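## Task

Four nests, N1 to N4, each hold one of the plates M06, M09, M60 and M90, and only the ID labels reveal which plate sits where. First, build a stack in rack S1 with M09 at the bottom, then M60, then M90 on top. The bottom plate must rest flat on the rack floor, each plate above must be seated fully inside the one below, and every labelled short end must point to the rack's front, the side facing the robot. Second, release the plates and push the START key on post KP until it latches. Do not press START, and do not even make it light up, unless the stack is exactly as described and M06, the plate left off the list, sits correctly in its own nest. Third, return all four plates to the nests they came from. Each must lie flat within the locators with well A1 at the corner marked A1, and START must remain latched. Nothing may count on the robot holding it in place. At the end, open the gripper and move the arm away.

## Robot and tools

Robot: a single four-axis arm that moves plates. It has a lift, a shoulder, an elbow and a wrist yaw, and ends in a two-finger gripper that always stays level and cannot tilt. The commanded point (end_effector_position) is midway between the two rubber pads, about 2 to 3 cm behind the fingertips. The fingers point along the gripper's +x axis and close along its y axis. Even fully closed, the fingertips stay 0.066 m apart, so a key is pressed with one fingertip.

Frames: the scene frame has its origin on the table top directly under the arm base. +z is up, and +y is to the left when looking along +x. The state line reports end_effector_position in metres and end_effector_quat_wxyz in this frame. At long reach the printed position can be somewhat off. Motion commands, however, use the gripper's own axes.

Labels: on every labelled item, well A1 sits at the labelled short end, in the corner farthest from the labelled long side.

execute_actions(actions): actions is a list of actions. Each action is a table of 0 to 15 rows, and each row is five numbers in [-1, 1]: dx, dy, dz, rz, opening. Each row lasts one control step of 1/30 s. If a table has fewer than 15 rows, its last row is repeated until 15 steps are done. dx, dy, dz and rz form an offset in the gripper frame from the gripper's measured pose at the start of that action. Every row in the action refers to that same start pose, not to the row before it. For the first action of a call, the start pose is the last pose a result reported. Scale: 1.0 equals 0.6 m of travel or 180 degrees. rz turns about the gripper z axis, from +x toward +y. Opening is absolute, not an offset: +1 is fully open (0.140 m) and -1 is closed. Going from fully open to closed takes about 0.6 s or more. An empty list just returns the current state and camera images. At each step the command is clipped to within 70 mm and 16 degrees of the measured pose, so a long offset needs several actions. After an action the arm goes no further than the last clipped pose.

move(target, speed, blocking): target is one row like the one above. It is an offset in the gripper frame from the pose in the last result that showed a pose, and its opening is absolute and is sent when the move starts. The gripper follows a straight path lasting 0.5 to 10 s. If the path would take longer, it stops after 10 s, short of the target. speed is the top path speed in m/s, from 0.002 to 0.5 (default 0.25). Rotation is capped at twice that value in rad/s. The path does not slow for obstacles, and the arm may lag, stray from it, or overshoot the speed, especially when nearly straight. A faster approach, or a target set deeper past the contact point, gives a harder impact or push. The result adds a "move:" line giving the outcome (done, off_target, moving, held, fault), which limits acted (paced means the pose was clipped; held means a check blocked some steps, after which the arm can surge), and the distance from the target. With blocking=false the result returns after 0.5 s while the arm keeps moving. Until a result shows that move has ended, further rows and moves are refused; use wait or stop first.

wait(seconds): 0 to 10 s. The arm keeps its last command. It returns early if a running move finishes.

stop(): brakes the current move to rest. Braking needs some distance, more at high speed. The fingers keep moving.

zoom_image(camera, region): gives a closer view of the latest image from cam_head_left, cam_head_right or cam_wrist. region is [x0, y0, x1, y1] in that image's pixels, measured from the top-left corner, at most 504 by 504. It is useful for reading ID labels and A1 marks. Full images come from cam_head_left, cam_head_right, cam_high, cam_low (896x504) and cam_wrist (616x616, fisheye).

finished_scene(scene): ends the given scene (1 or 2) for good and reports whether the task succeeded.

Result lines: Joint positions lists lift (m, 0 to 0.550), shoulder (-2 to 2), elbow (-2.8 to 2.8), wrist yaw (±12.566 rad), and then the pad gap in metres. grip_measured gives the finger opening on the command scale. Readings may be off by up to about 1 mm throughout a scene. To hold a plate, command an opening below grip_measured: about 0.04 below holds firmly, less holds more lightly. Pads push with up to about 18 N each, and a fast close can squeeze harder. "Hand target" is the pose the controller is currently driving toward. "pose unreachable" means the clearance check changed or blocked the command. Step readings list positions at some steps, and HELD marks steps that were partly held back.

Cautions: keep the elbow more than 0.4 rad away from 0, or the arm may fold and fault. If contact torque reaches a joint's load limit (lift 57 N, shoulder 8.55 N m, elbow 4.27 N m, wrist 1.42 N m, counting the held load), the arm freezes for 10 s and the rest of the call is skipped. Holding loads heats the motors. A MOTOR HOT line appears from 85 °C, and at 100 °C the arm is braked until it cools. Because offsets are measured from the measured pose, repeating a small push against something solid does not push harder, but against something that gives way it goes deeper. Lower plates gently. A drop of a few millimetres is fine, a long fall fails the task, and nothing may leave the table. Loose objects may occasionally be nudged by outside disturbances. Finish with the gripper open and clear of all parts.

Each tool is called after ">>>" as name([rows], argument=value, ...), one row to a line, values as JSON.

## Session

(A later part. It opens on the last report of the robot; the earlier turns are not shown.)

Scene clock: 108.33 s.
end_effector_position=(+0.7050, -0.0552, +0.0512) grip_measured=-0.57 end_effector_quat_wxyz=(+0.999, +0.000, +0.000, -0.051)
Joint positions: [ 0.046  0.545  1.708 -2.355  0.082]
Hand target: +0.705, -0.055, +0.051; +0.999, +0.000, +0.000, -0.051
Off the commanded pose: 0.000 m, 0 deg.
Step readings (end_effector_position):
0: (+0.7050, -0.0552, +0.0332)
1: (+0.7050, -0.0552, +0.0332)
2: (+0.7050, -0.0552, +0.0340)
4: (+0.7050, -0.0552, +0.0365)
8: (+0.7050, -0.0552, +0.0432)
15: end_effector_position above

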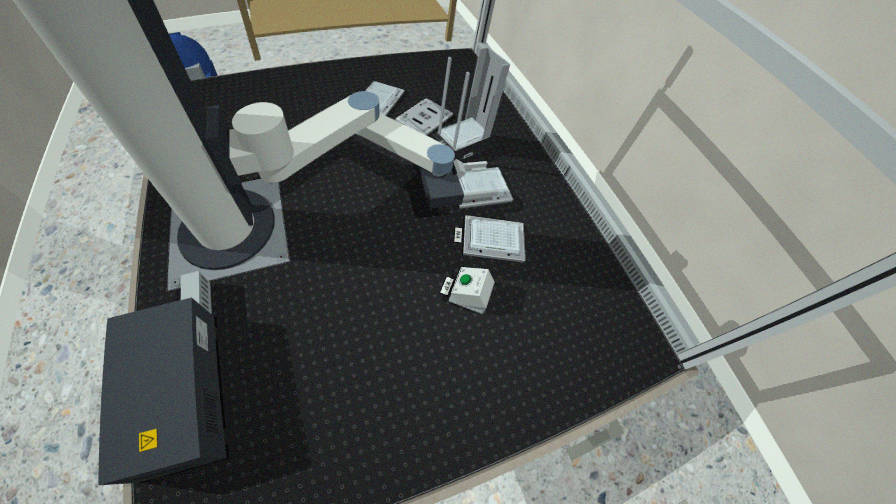

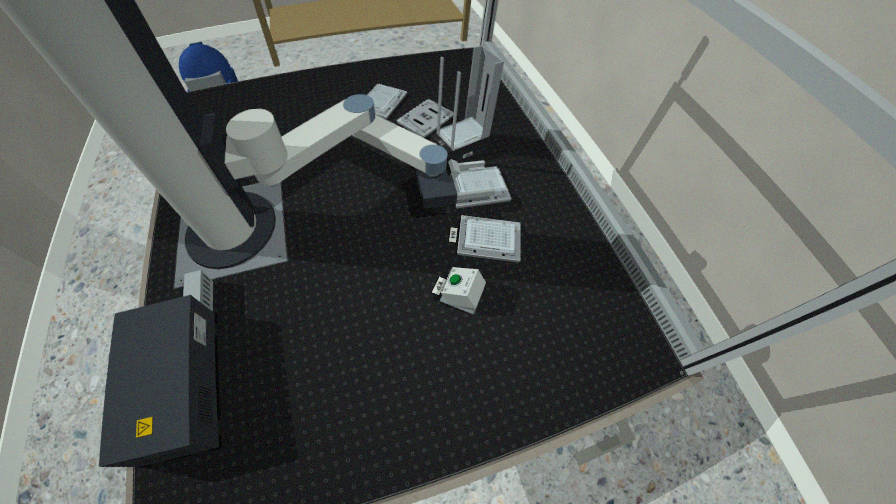

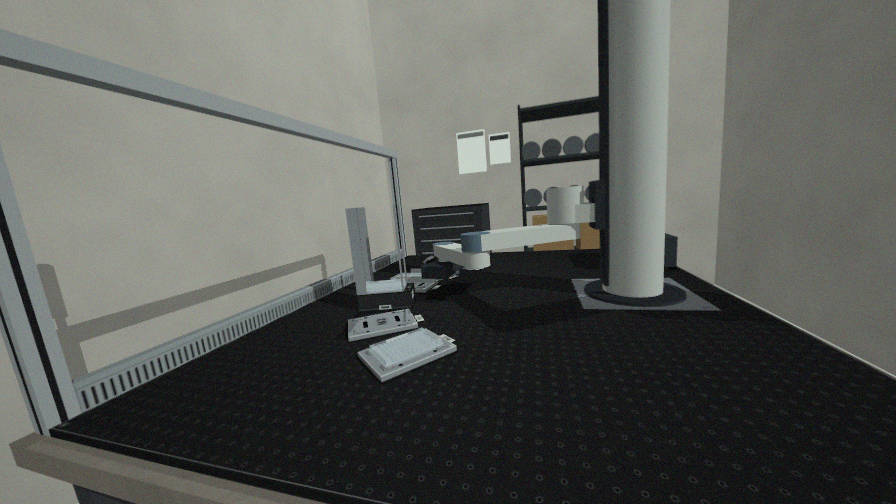

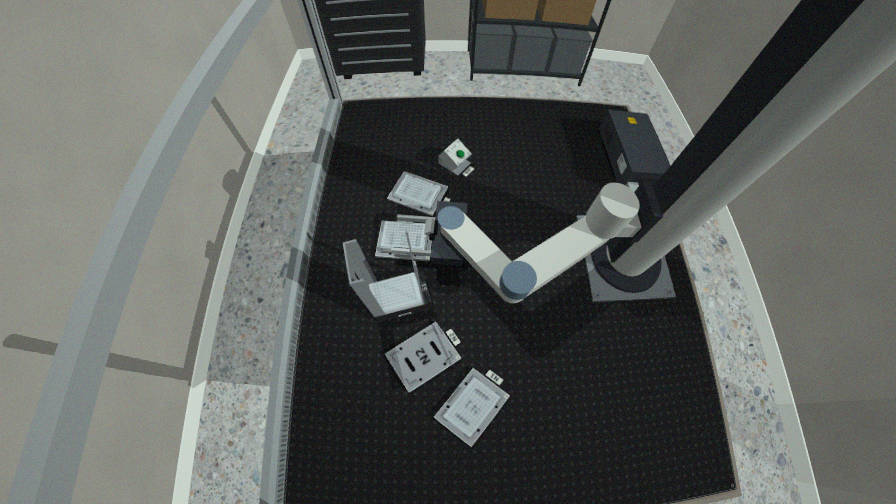

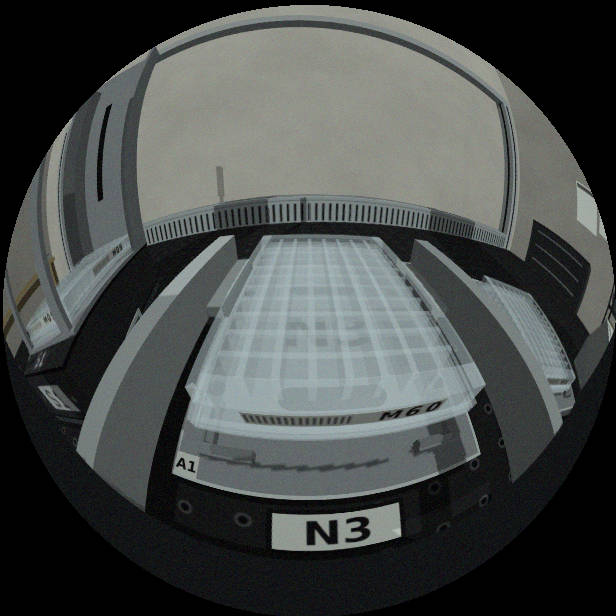

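>>> move(target=[0,0,-0.075,0,-0.62], speed=0.06)

Scene clock: 112.47 s.
end_effector_position=(+0.7178, +0.1306, +0.3002) grip_measured=-0.57 end_effector_quat_wxyz=(+0.991, +0.000, +0.000, +0.137)
Joint positions: [ 0.295  0.804  1.866 -2.394  0.082]
Hand target: +0.718, +0.131, +0.300; +0.990, +0.000, +0.000, +0.138
Off the commanded pose: 0.000 m, 0 deg.
move: done

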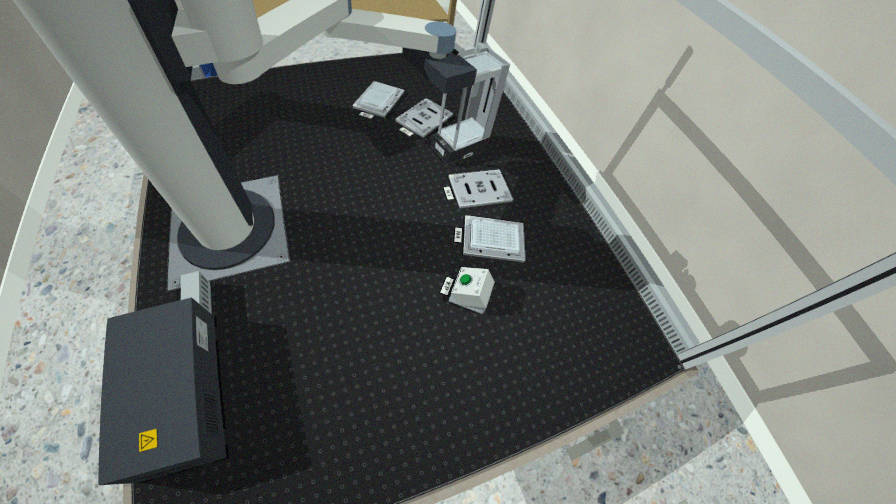

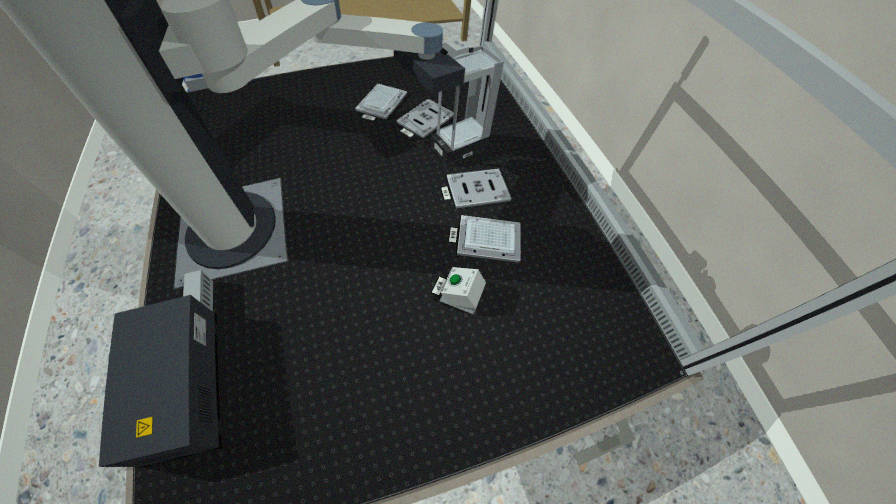

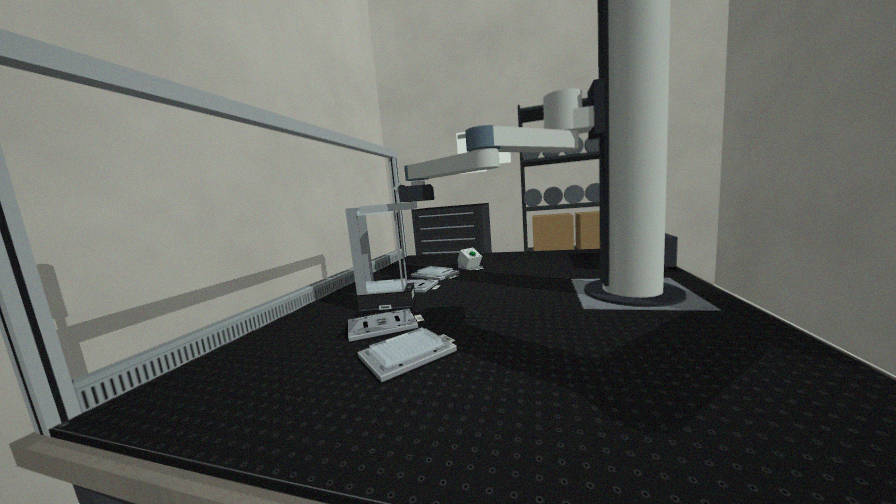

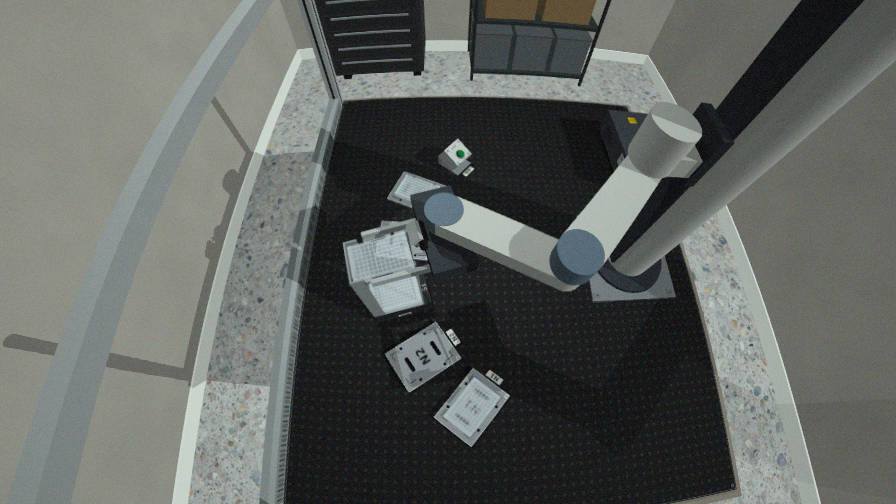

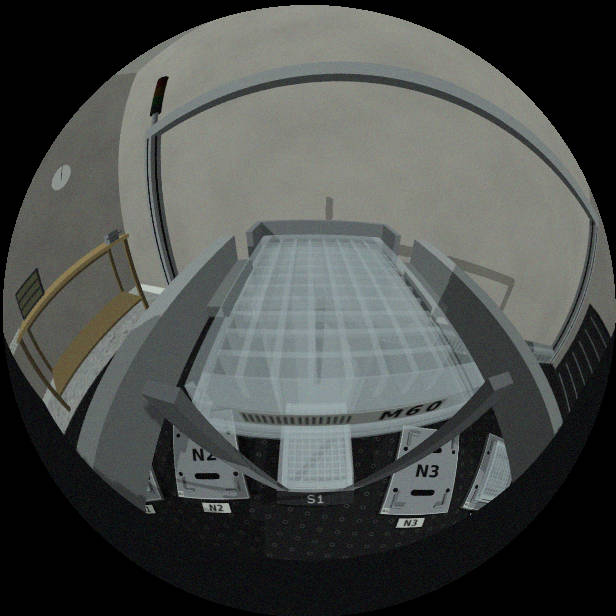

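>>> move(target=[0,-0.0005,-0.3403,0,-0.62], speed=0.2)

>>> zoom_image(camera="cam_wrist", region=[130, 340, 530, 540])

Scene clock: 114.13 s.
end_effector_position=(+0.7180, +0.1302, +0.0960) grip_measured=-0.57 end_effector_quat_wxyz=(+0.991, +0.000, +0.000, +0.137)
Joint positions: [ 0.091  0.803  1.866 -2.395  0.082]
Hand target: +0.718, +0.130, +0.096; +0.991, +0.000, +0.000, +0.137
Off the commanded pose: 0.000 m, 0 deg.
move: done

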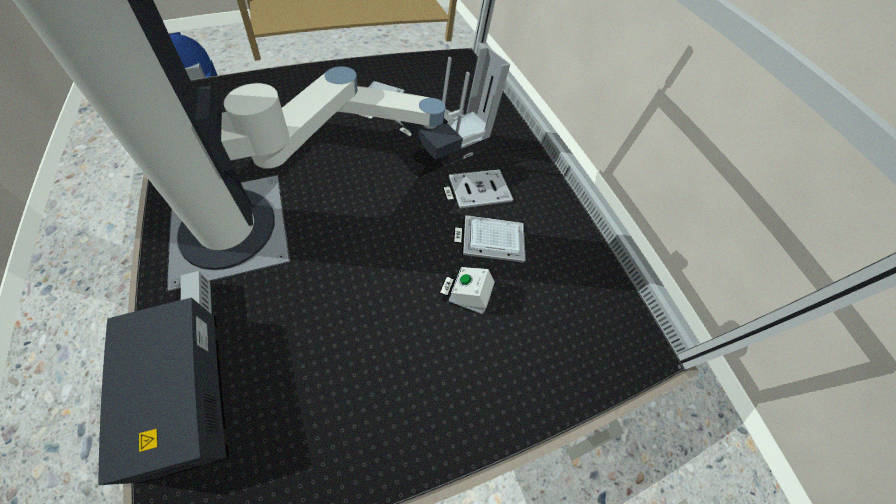

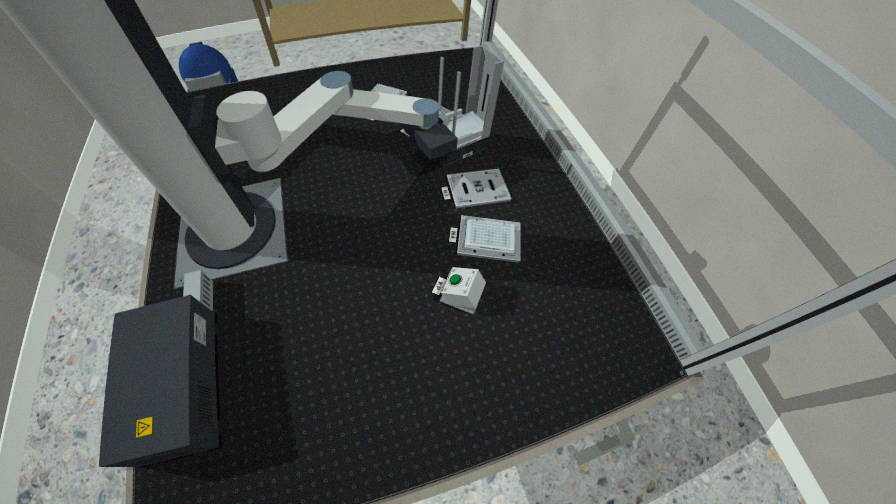

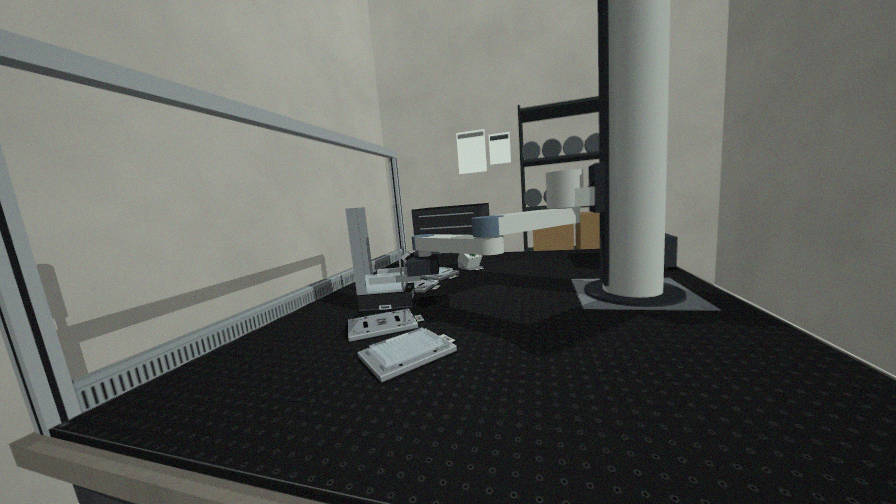

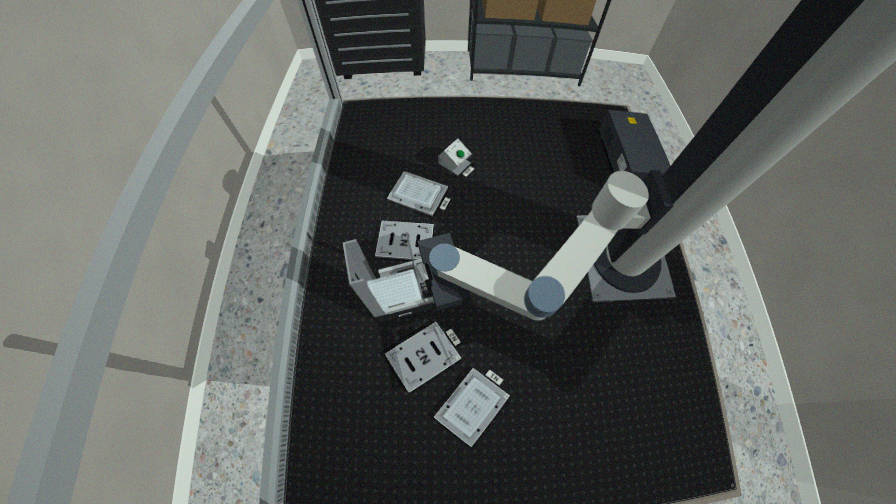

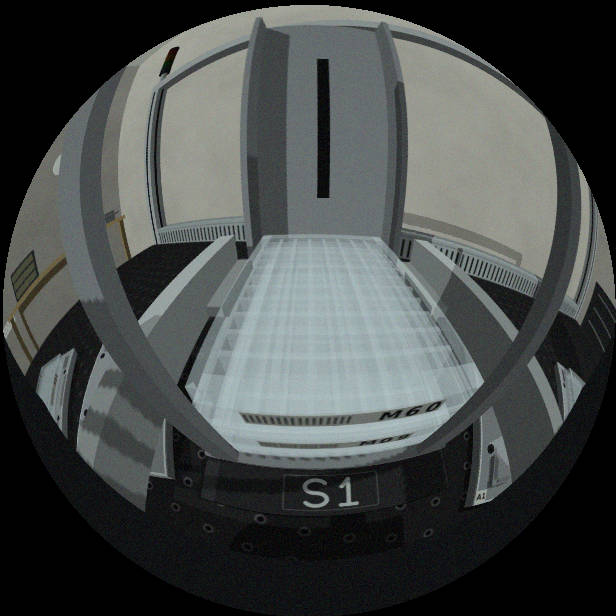

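Region (130, 340, 530, 540) of cam_wrist's 616x616 image, scaled by 1.260, with more detail than that image has.

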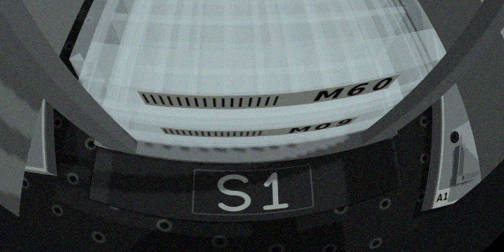

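>>> execute_actions([
  [[0,0,-0.002,0,-0.62],[0,0,-0.004,0,-0.62],[0,0,-0.006,0,-0.62],[0,0,-0.0075,0,-0.62],[0,0,-0.0085,0,-0.62]],
  [[0,0,-0.0013,0,-0.62]],
  [[0,0,-0.0013,0,-0.62]],
  [[0,0,-0.0013,0,-0.62]],
  [[0,0,-0.0013,0,-0.62]],
])

Scene clock: 117.30 s.
end_effector_position=(+0.7181, +0.1300, +0.0875) grip_measured=-0.57 end_effector_quat_wxyz=(+0.991, +0.000, +0.000, +0.136)
Joint positions: [ 0.083  0.803  1.867 -2.397  0.082]
Hand target: +0.718, +0.130, +0.088; +0.991, +0.000, +0.000, +0.136
Off the commanded pose: 0.000 m, 0 deg.
Step readings (end_effector_position; steps 1 to 15: 1st action; 16 to 30: 2nd action; 31 to 45: 3rd action; 46 to 60: 4th action; 61 to 75: 5th action):
0: (+0.7180, +0.1302, +0.0960)
1: (+0.7180, +0.1302, +0.0960)
2: (+0.7180, +0.1302, +0.0952)
4: (+0.7180, +0.1301, +0.0927)
8: (+0.7180, +0.1301, +0.0908)
15: (+0.7180, +0.1301, +0.0908)
16: (+0.7180, +0.1301, +0.0908)
17: (+0.7180, +0.1301, +0.0902)
19: (+0.7180, +0.1301, +0.0900)
23: (+0.7180, +0.1301, +0.0900)
30: (+0.7180, +0.1301, +0.0900)
31: (+0.7180, +0.1301, +0.0900)
32: (+0.7180, +0.1301, +0.0894)
34: (+0.7180, +0.1300, +0.0892)
38: (+0.7180, +0.1300, +0.0892)
45: (+0.7180, +0.1300, +0.0892)
46: (+0.7180, +0.1300, +0.0892)
47: (+0.7181, +0.1300, +0.0886)
49: (+0.7181, +0.1300, +0.0884)
53: (+0.7181, +0.1300, +0.0884)
60: (+0.7181, +0.1300, +0.0884)
61: (+0.7181, +0.1300, +0.0883)
62: (+0.7181, +0.1300, +0.0878)
64: (+0.7181, +0.1300, +0.0875)
68: (+0.7181, +0.1300, +0.0875)
75: end_effector_position above

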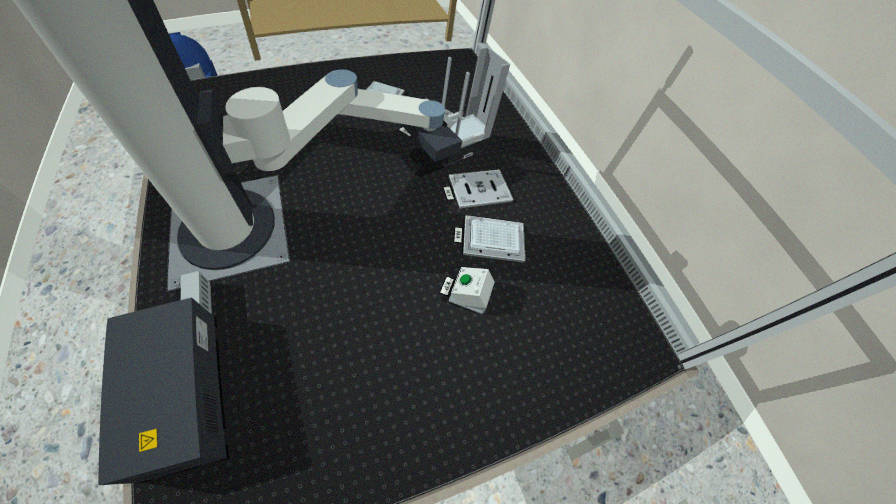

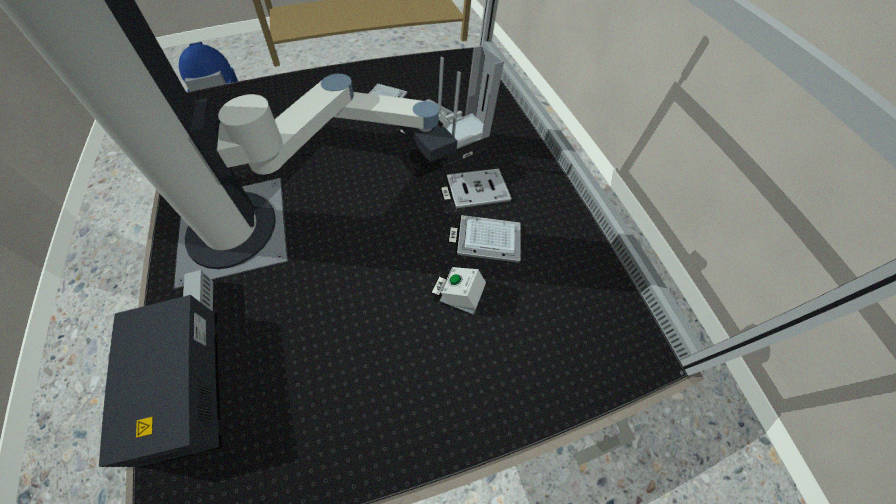

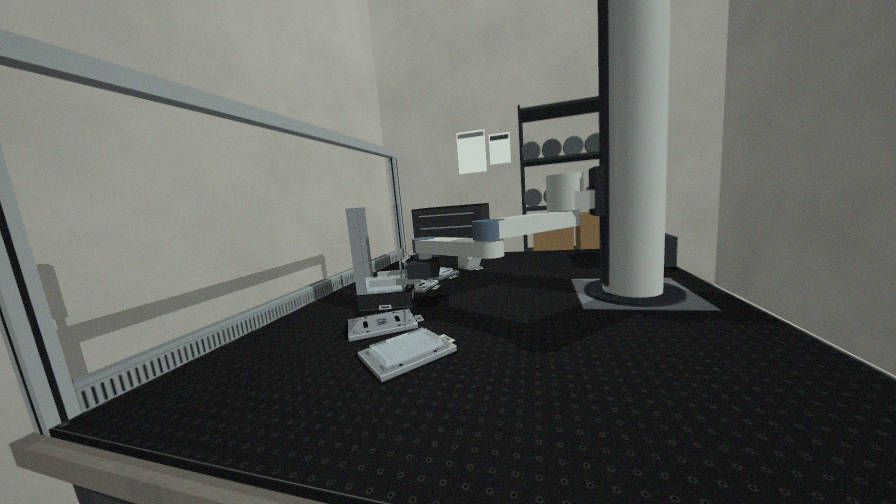

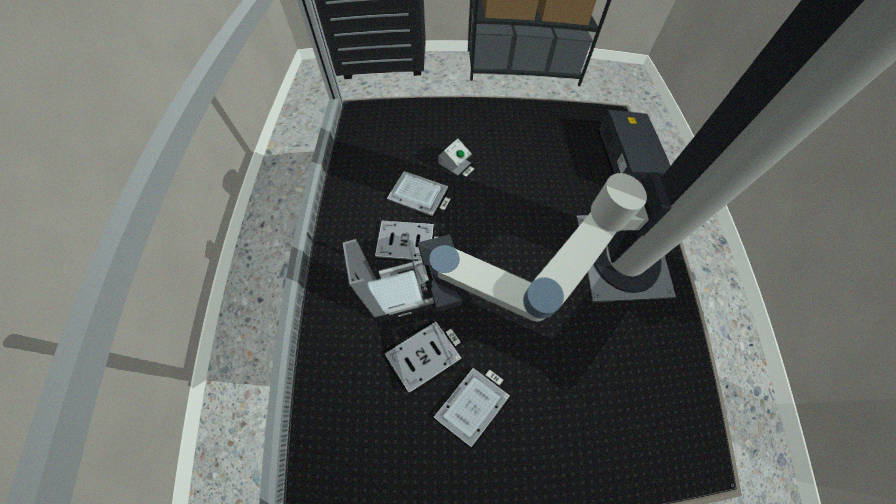

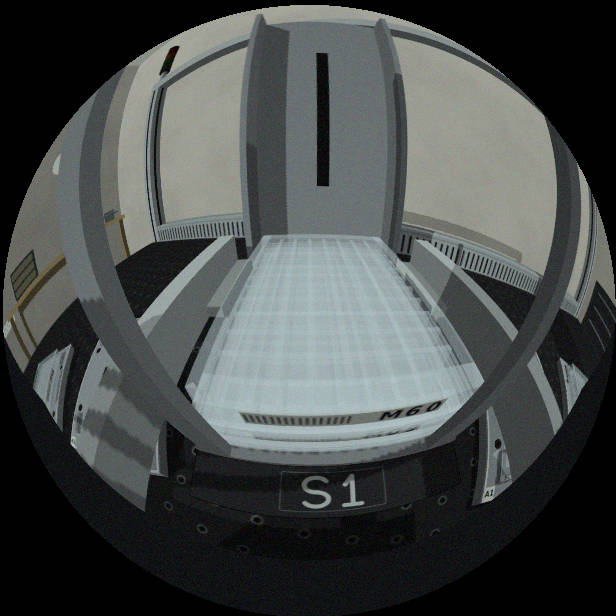

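>>> execute_actions([
  [[0,0,-0.0013,0,-0.62]],
  [[0,0,-0.0013,0,-0.62]],
  [[0,0,-0.0013,0,-0.62]],
])

Scene clock: 119.07 s.
end_effector_position=(+0.7181, +0.1300, +0.0866) grip_measured=-0.57 end_effector_quat_wxyz=(+0.991, +0.000, +0.000, +0.136)
Joint positions: [ 0.082  0.803  1.867 -2.397  0.082]
Hand target: +0.718, +0.130, +0.086; +0.991, +0.000, +0.000, +0.136
Off the commanded pose: 0.001 m, 0 deg.
Step readings (end_effector_position; steps 1 to 15: 1st action; 16 to 30: 2nd action; 31 to 45: 3rd action):
0: (+0.7181, +0.1300, +0.0875)
1: (+0.7181, +0.1300, +0.0875)
2: (+0.7181, +0.1300, +0.0869)
4: (+0.7181, +0.1300, +0.0869)
8: (+0.7181, +0.1300, +0.0869)
15: (+0.7181, +0.1300, +0.0869)
16: (+0.7181, +0.1300, +0.0868)
17: (+0.7181, +0.1300, +0.0866)
19: (+0.7181, +0.1300, +0.0867)
23: (+0.7181, +0.1300, +0.0867)
30: (+0.7181, +0.1300, +0.0867)
31: (+0.7181, +0.1300, +0.0867)
32: (+0.7181, +0.1300, +0.0866)
34: (+0.7181, +0.1300, +0.0866)
38: (+0.7181, +0.1300, +0.0866)
45: end_effector_position above

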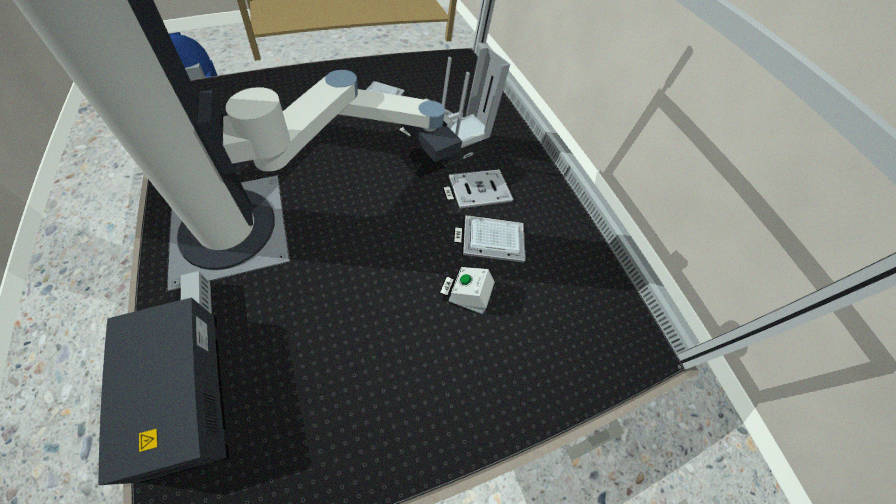

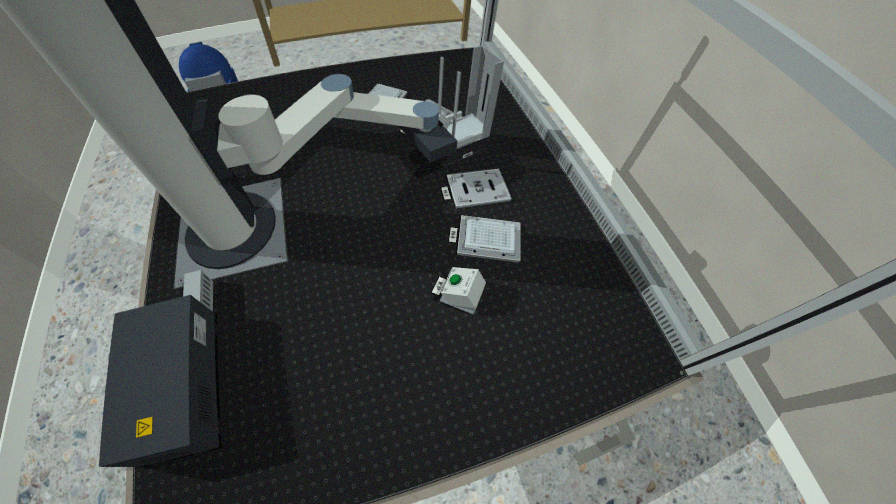

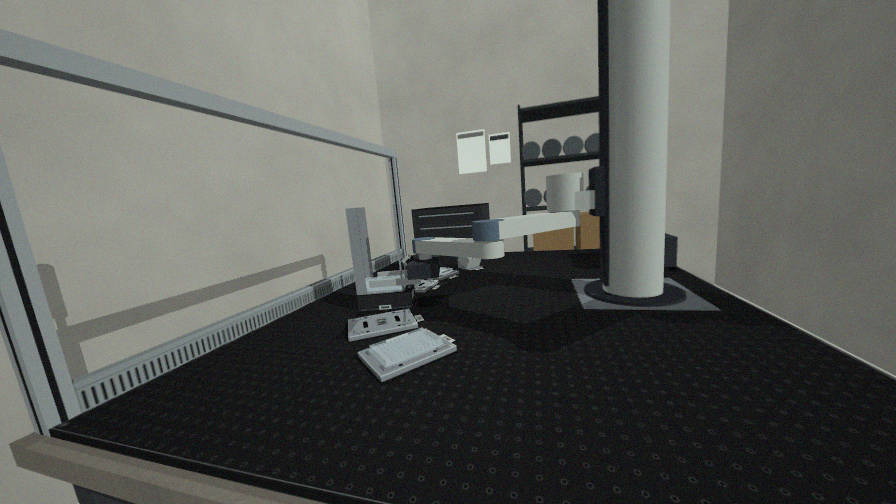

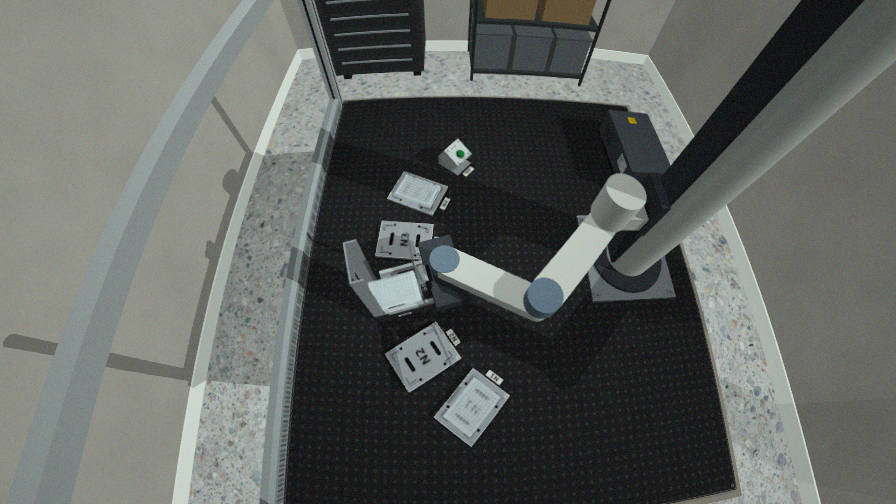

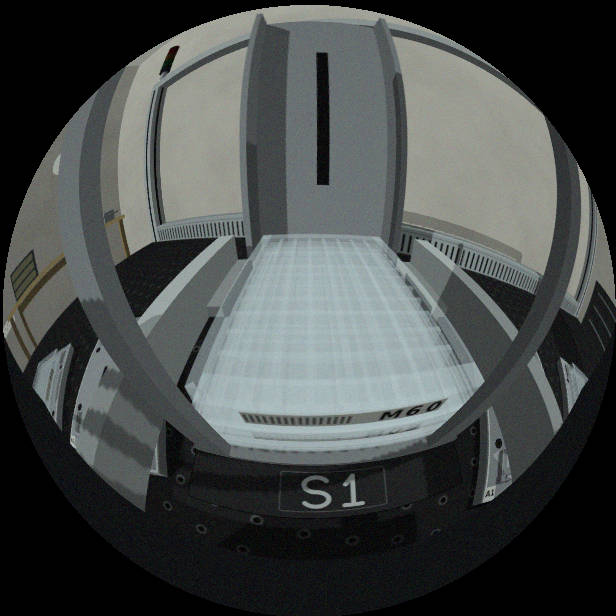

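>>> zoom_image(camera="cam_high", region=[340, 255, 450, 320])

>>> zoom_image(camera="cam_wrist", region=[150, 360, 520, 500])

Region (340, 255, 450, 320) of cam_high's 896x504 image, scaled by 4.582, with more detail than that image has; it fills the top 298 rows of this view, and the rest is white.

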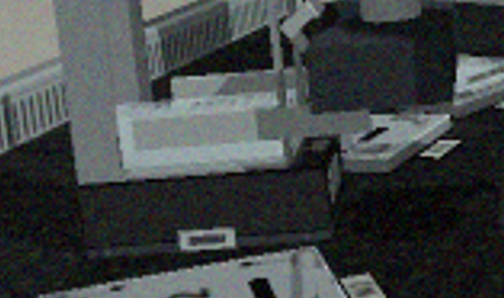

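Region (150, 360, 520, 500) of cam_wrist's 616x616 image, scaled by 1.362, with more detail than that image has; it fills the top 191 rows of this view, and the rest is white.

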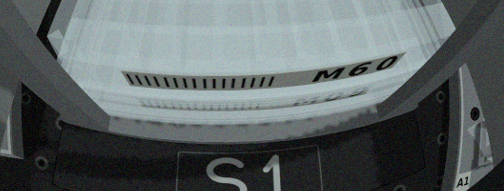

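>>> execute_actions([
  [[0,0,0.0005,0,-0.58],[0,0,0.0005,0,-0.56],[0,0,0.0005,0,-0.54],[0,0,0.0005,0,-0.52],[0,0,0.0005,0,-0.49],[0,0,0.0005,0,-0.45],[0,0,0.0005,0,-0.4],[0,0,0.0005,0,-0.3],[0,0,0.0005,0,-0.15],[0,0,0.0005,0,0.0],[0,0,0.0005,0,0.2],[0,0,0.0005,0,0.5],[0,0,0.0005,0,0.8],[0,0,0.0005,0,1]],
  [[0,0,0.004,0,1]],
])

>>> move(target=[-0.2,0,0,0,1], speed=0.2)

>>> zoom_image(camera="cam_wrist", region=[220, 170, 420, 340])

Scene clock: 120.93 s.
end_effector_position=(+0.7181, +0.1300, +0.0894) grip_measured=+0.99 end_effector_quat_wxyz=(+0.991, +0.000, +0.000, +0.136)
Joint positions: [ 0.084  0.803  1.867 -2.397  0.14 ]
Hand target: +0.718, +0.130, +0.089; +0.991, +0.000, +0.000, +0.136
Off the commanded pose: 0.000 m, 0 deg.
Step readings (end_effector_position; steps 1 to 15: 1st action; 16 to 30: 2nd action):
0: (+0.7181, +0.1300, +0.0866)
1: (+0.7181, +0.1300, +0.0866)
2: (+0.7181, +0.1300, +0.0871)
4: (+0.7181, +0.1300, +0.0870)
8: (+0.7181, +0.1300, +0.0870)
15: (+0.7181, +0.1300, +0.0870)
16: (+0.7181, +0.1300, +0.0870)
17: (+0.7181, +0.1300, +0.0879)
19: (+0.7181, +0.1300, +0.0895)
23: (+0.7181, +0.1300, +0.0894)
30: end_effector_position above

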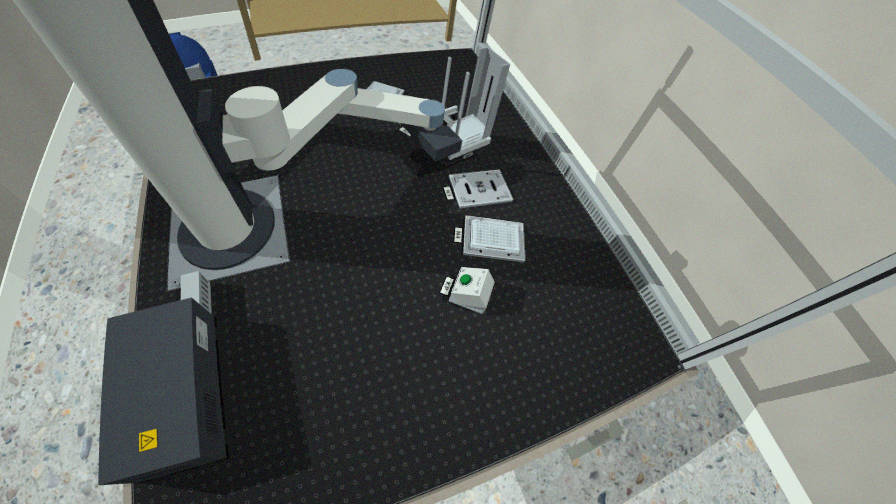

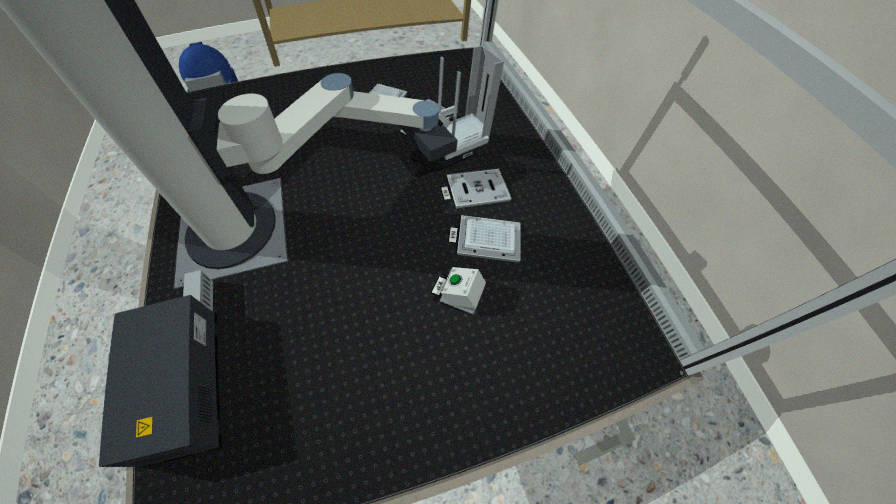

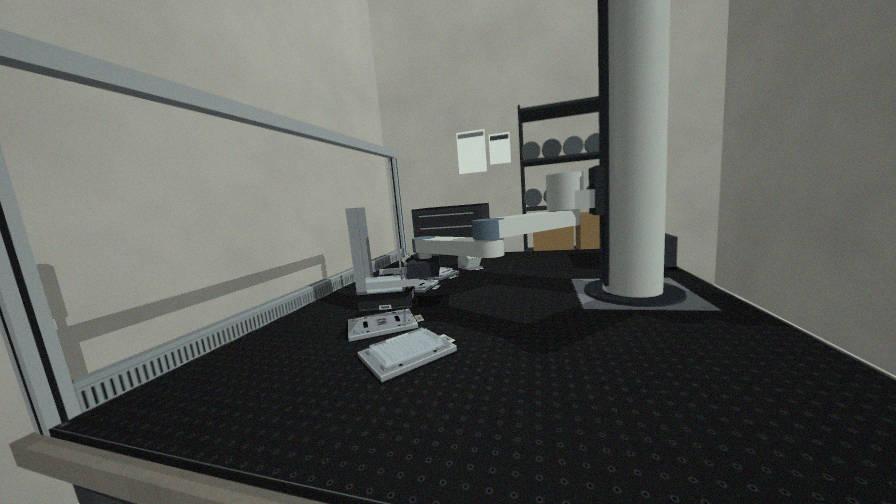

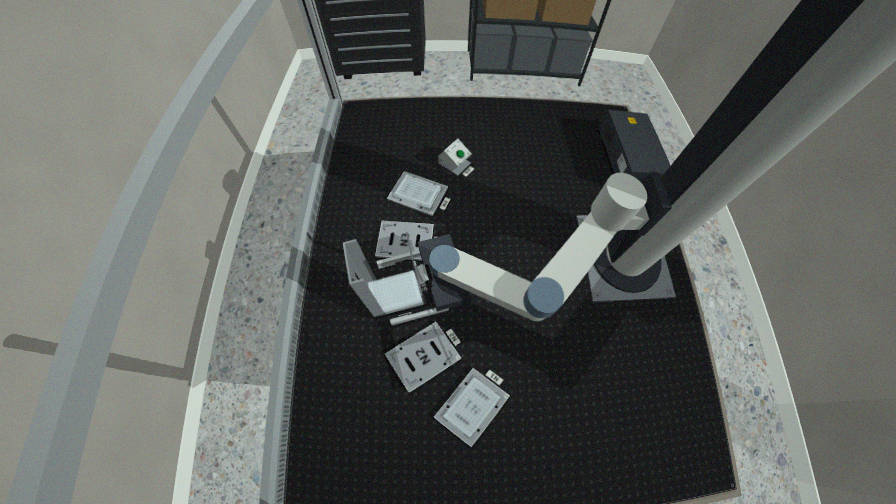

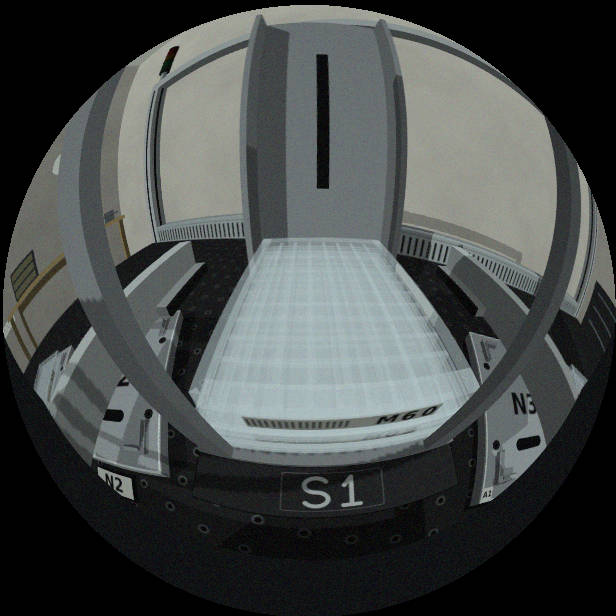

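Scene clock: 121.90 s.
end_effector_position=(+0.6025, +0.0975, +0.0894) grip_measured=+0.99 end_effector_quat_wxyz=(+0.991, +0.000, +0.000, +0.136)
Joint positions: [ 0.084  1.055  1.215 -1.998  0.14 ]
Hand target: +0.602, +0.098, +0.089; +0.991, +0.000, +0.000, +0.136
Off the commanded pose: 0.000 m, 0 deg.
move: done

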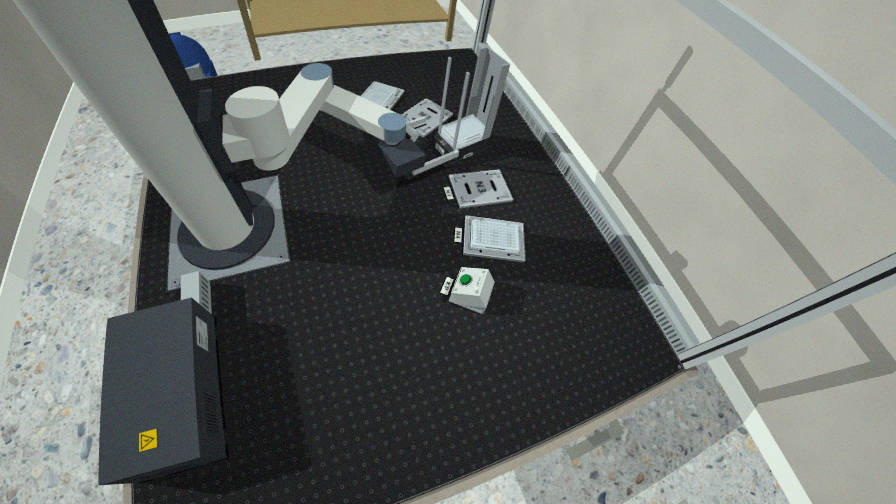

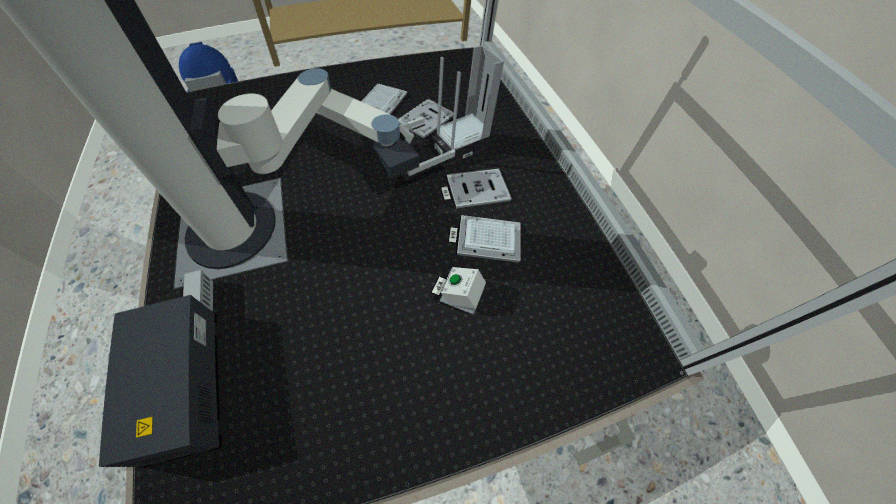

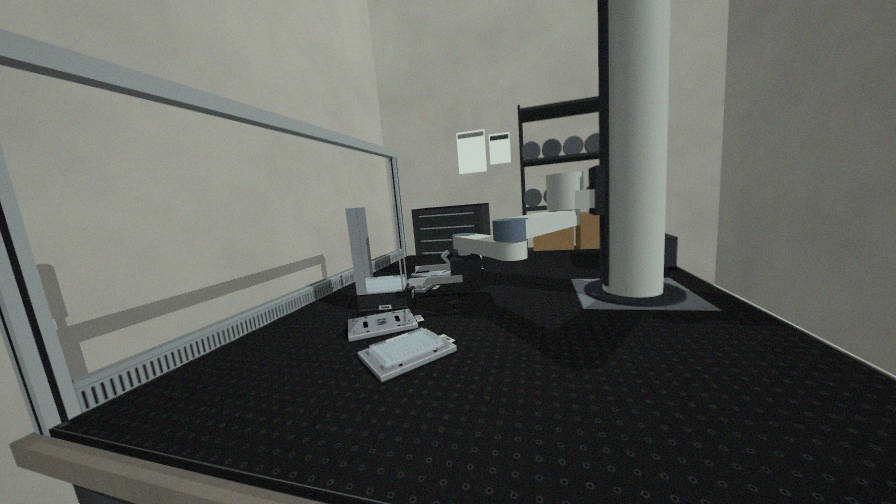

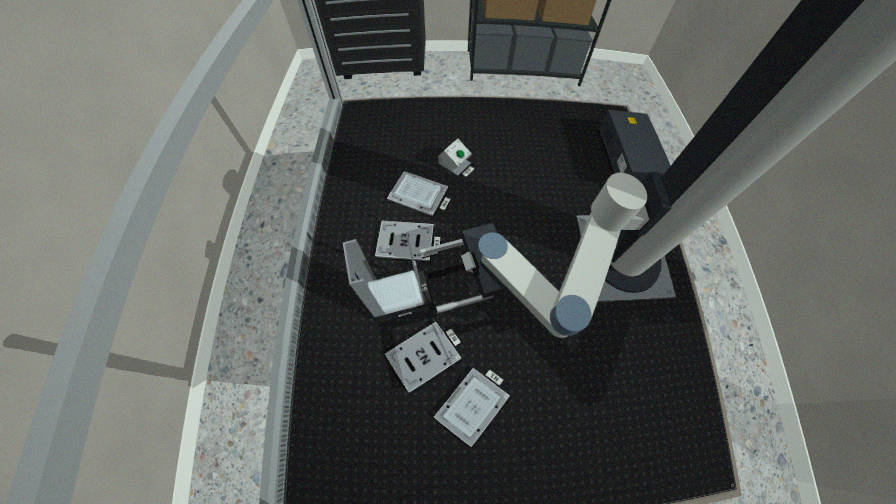

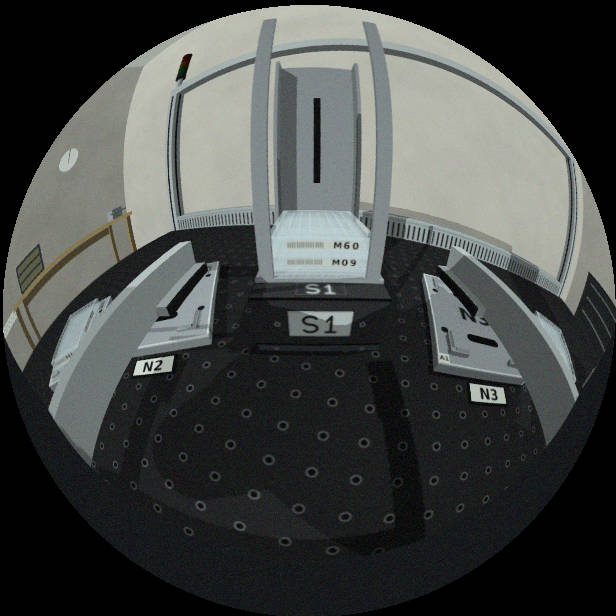

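Region (220, 170, 420, 340) of cam_wrist's 616x616 image, scaled by 2.520, with more detail than that image has; it fills the top 428 rows of this view, and the rest is white.

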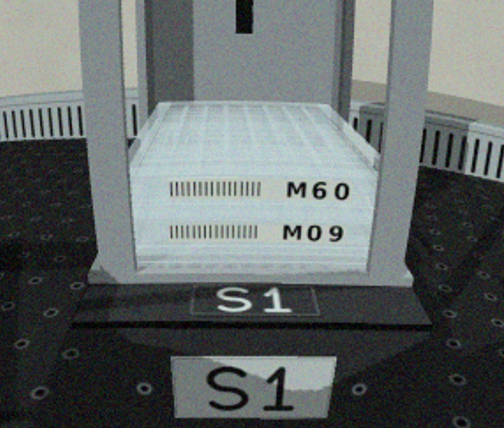

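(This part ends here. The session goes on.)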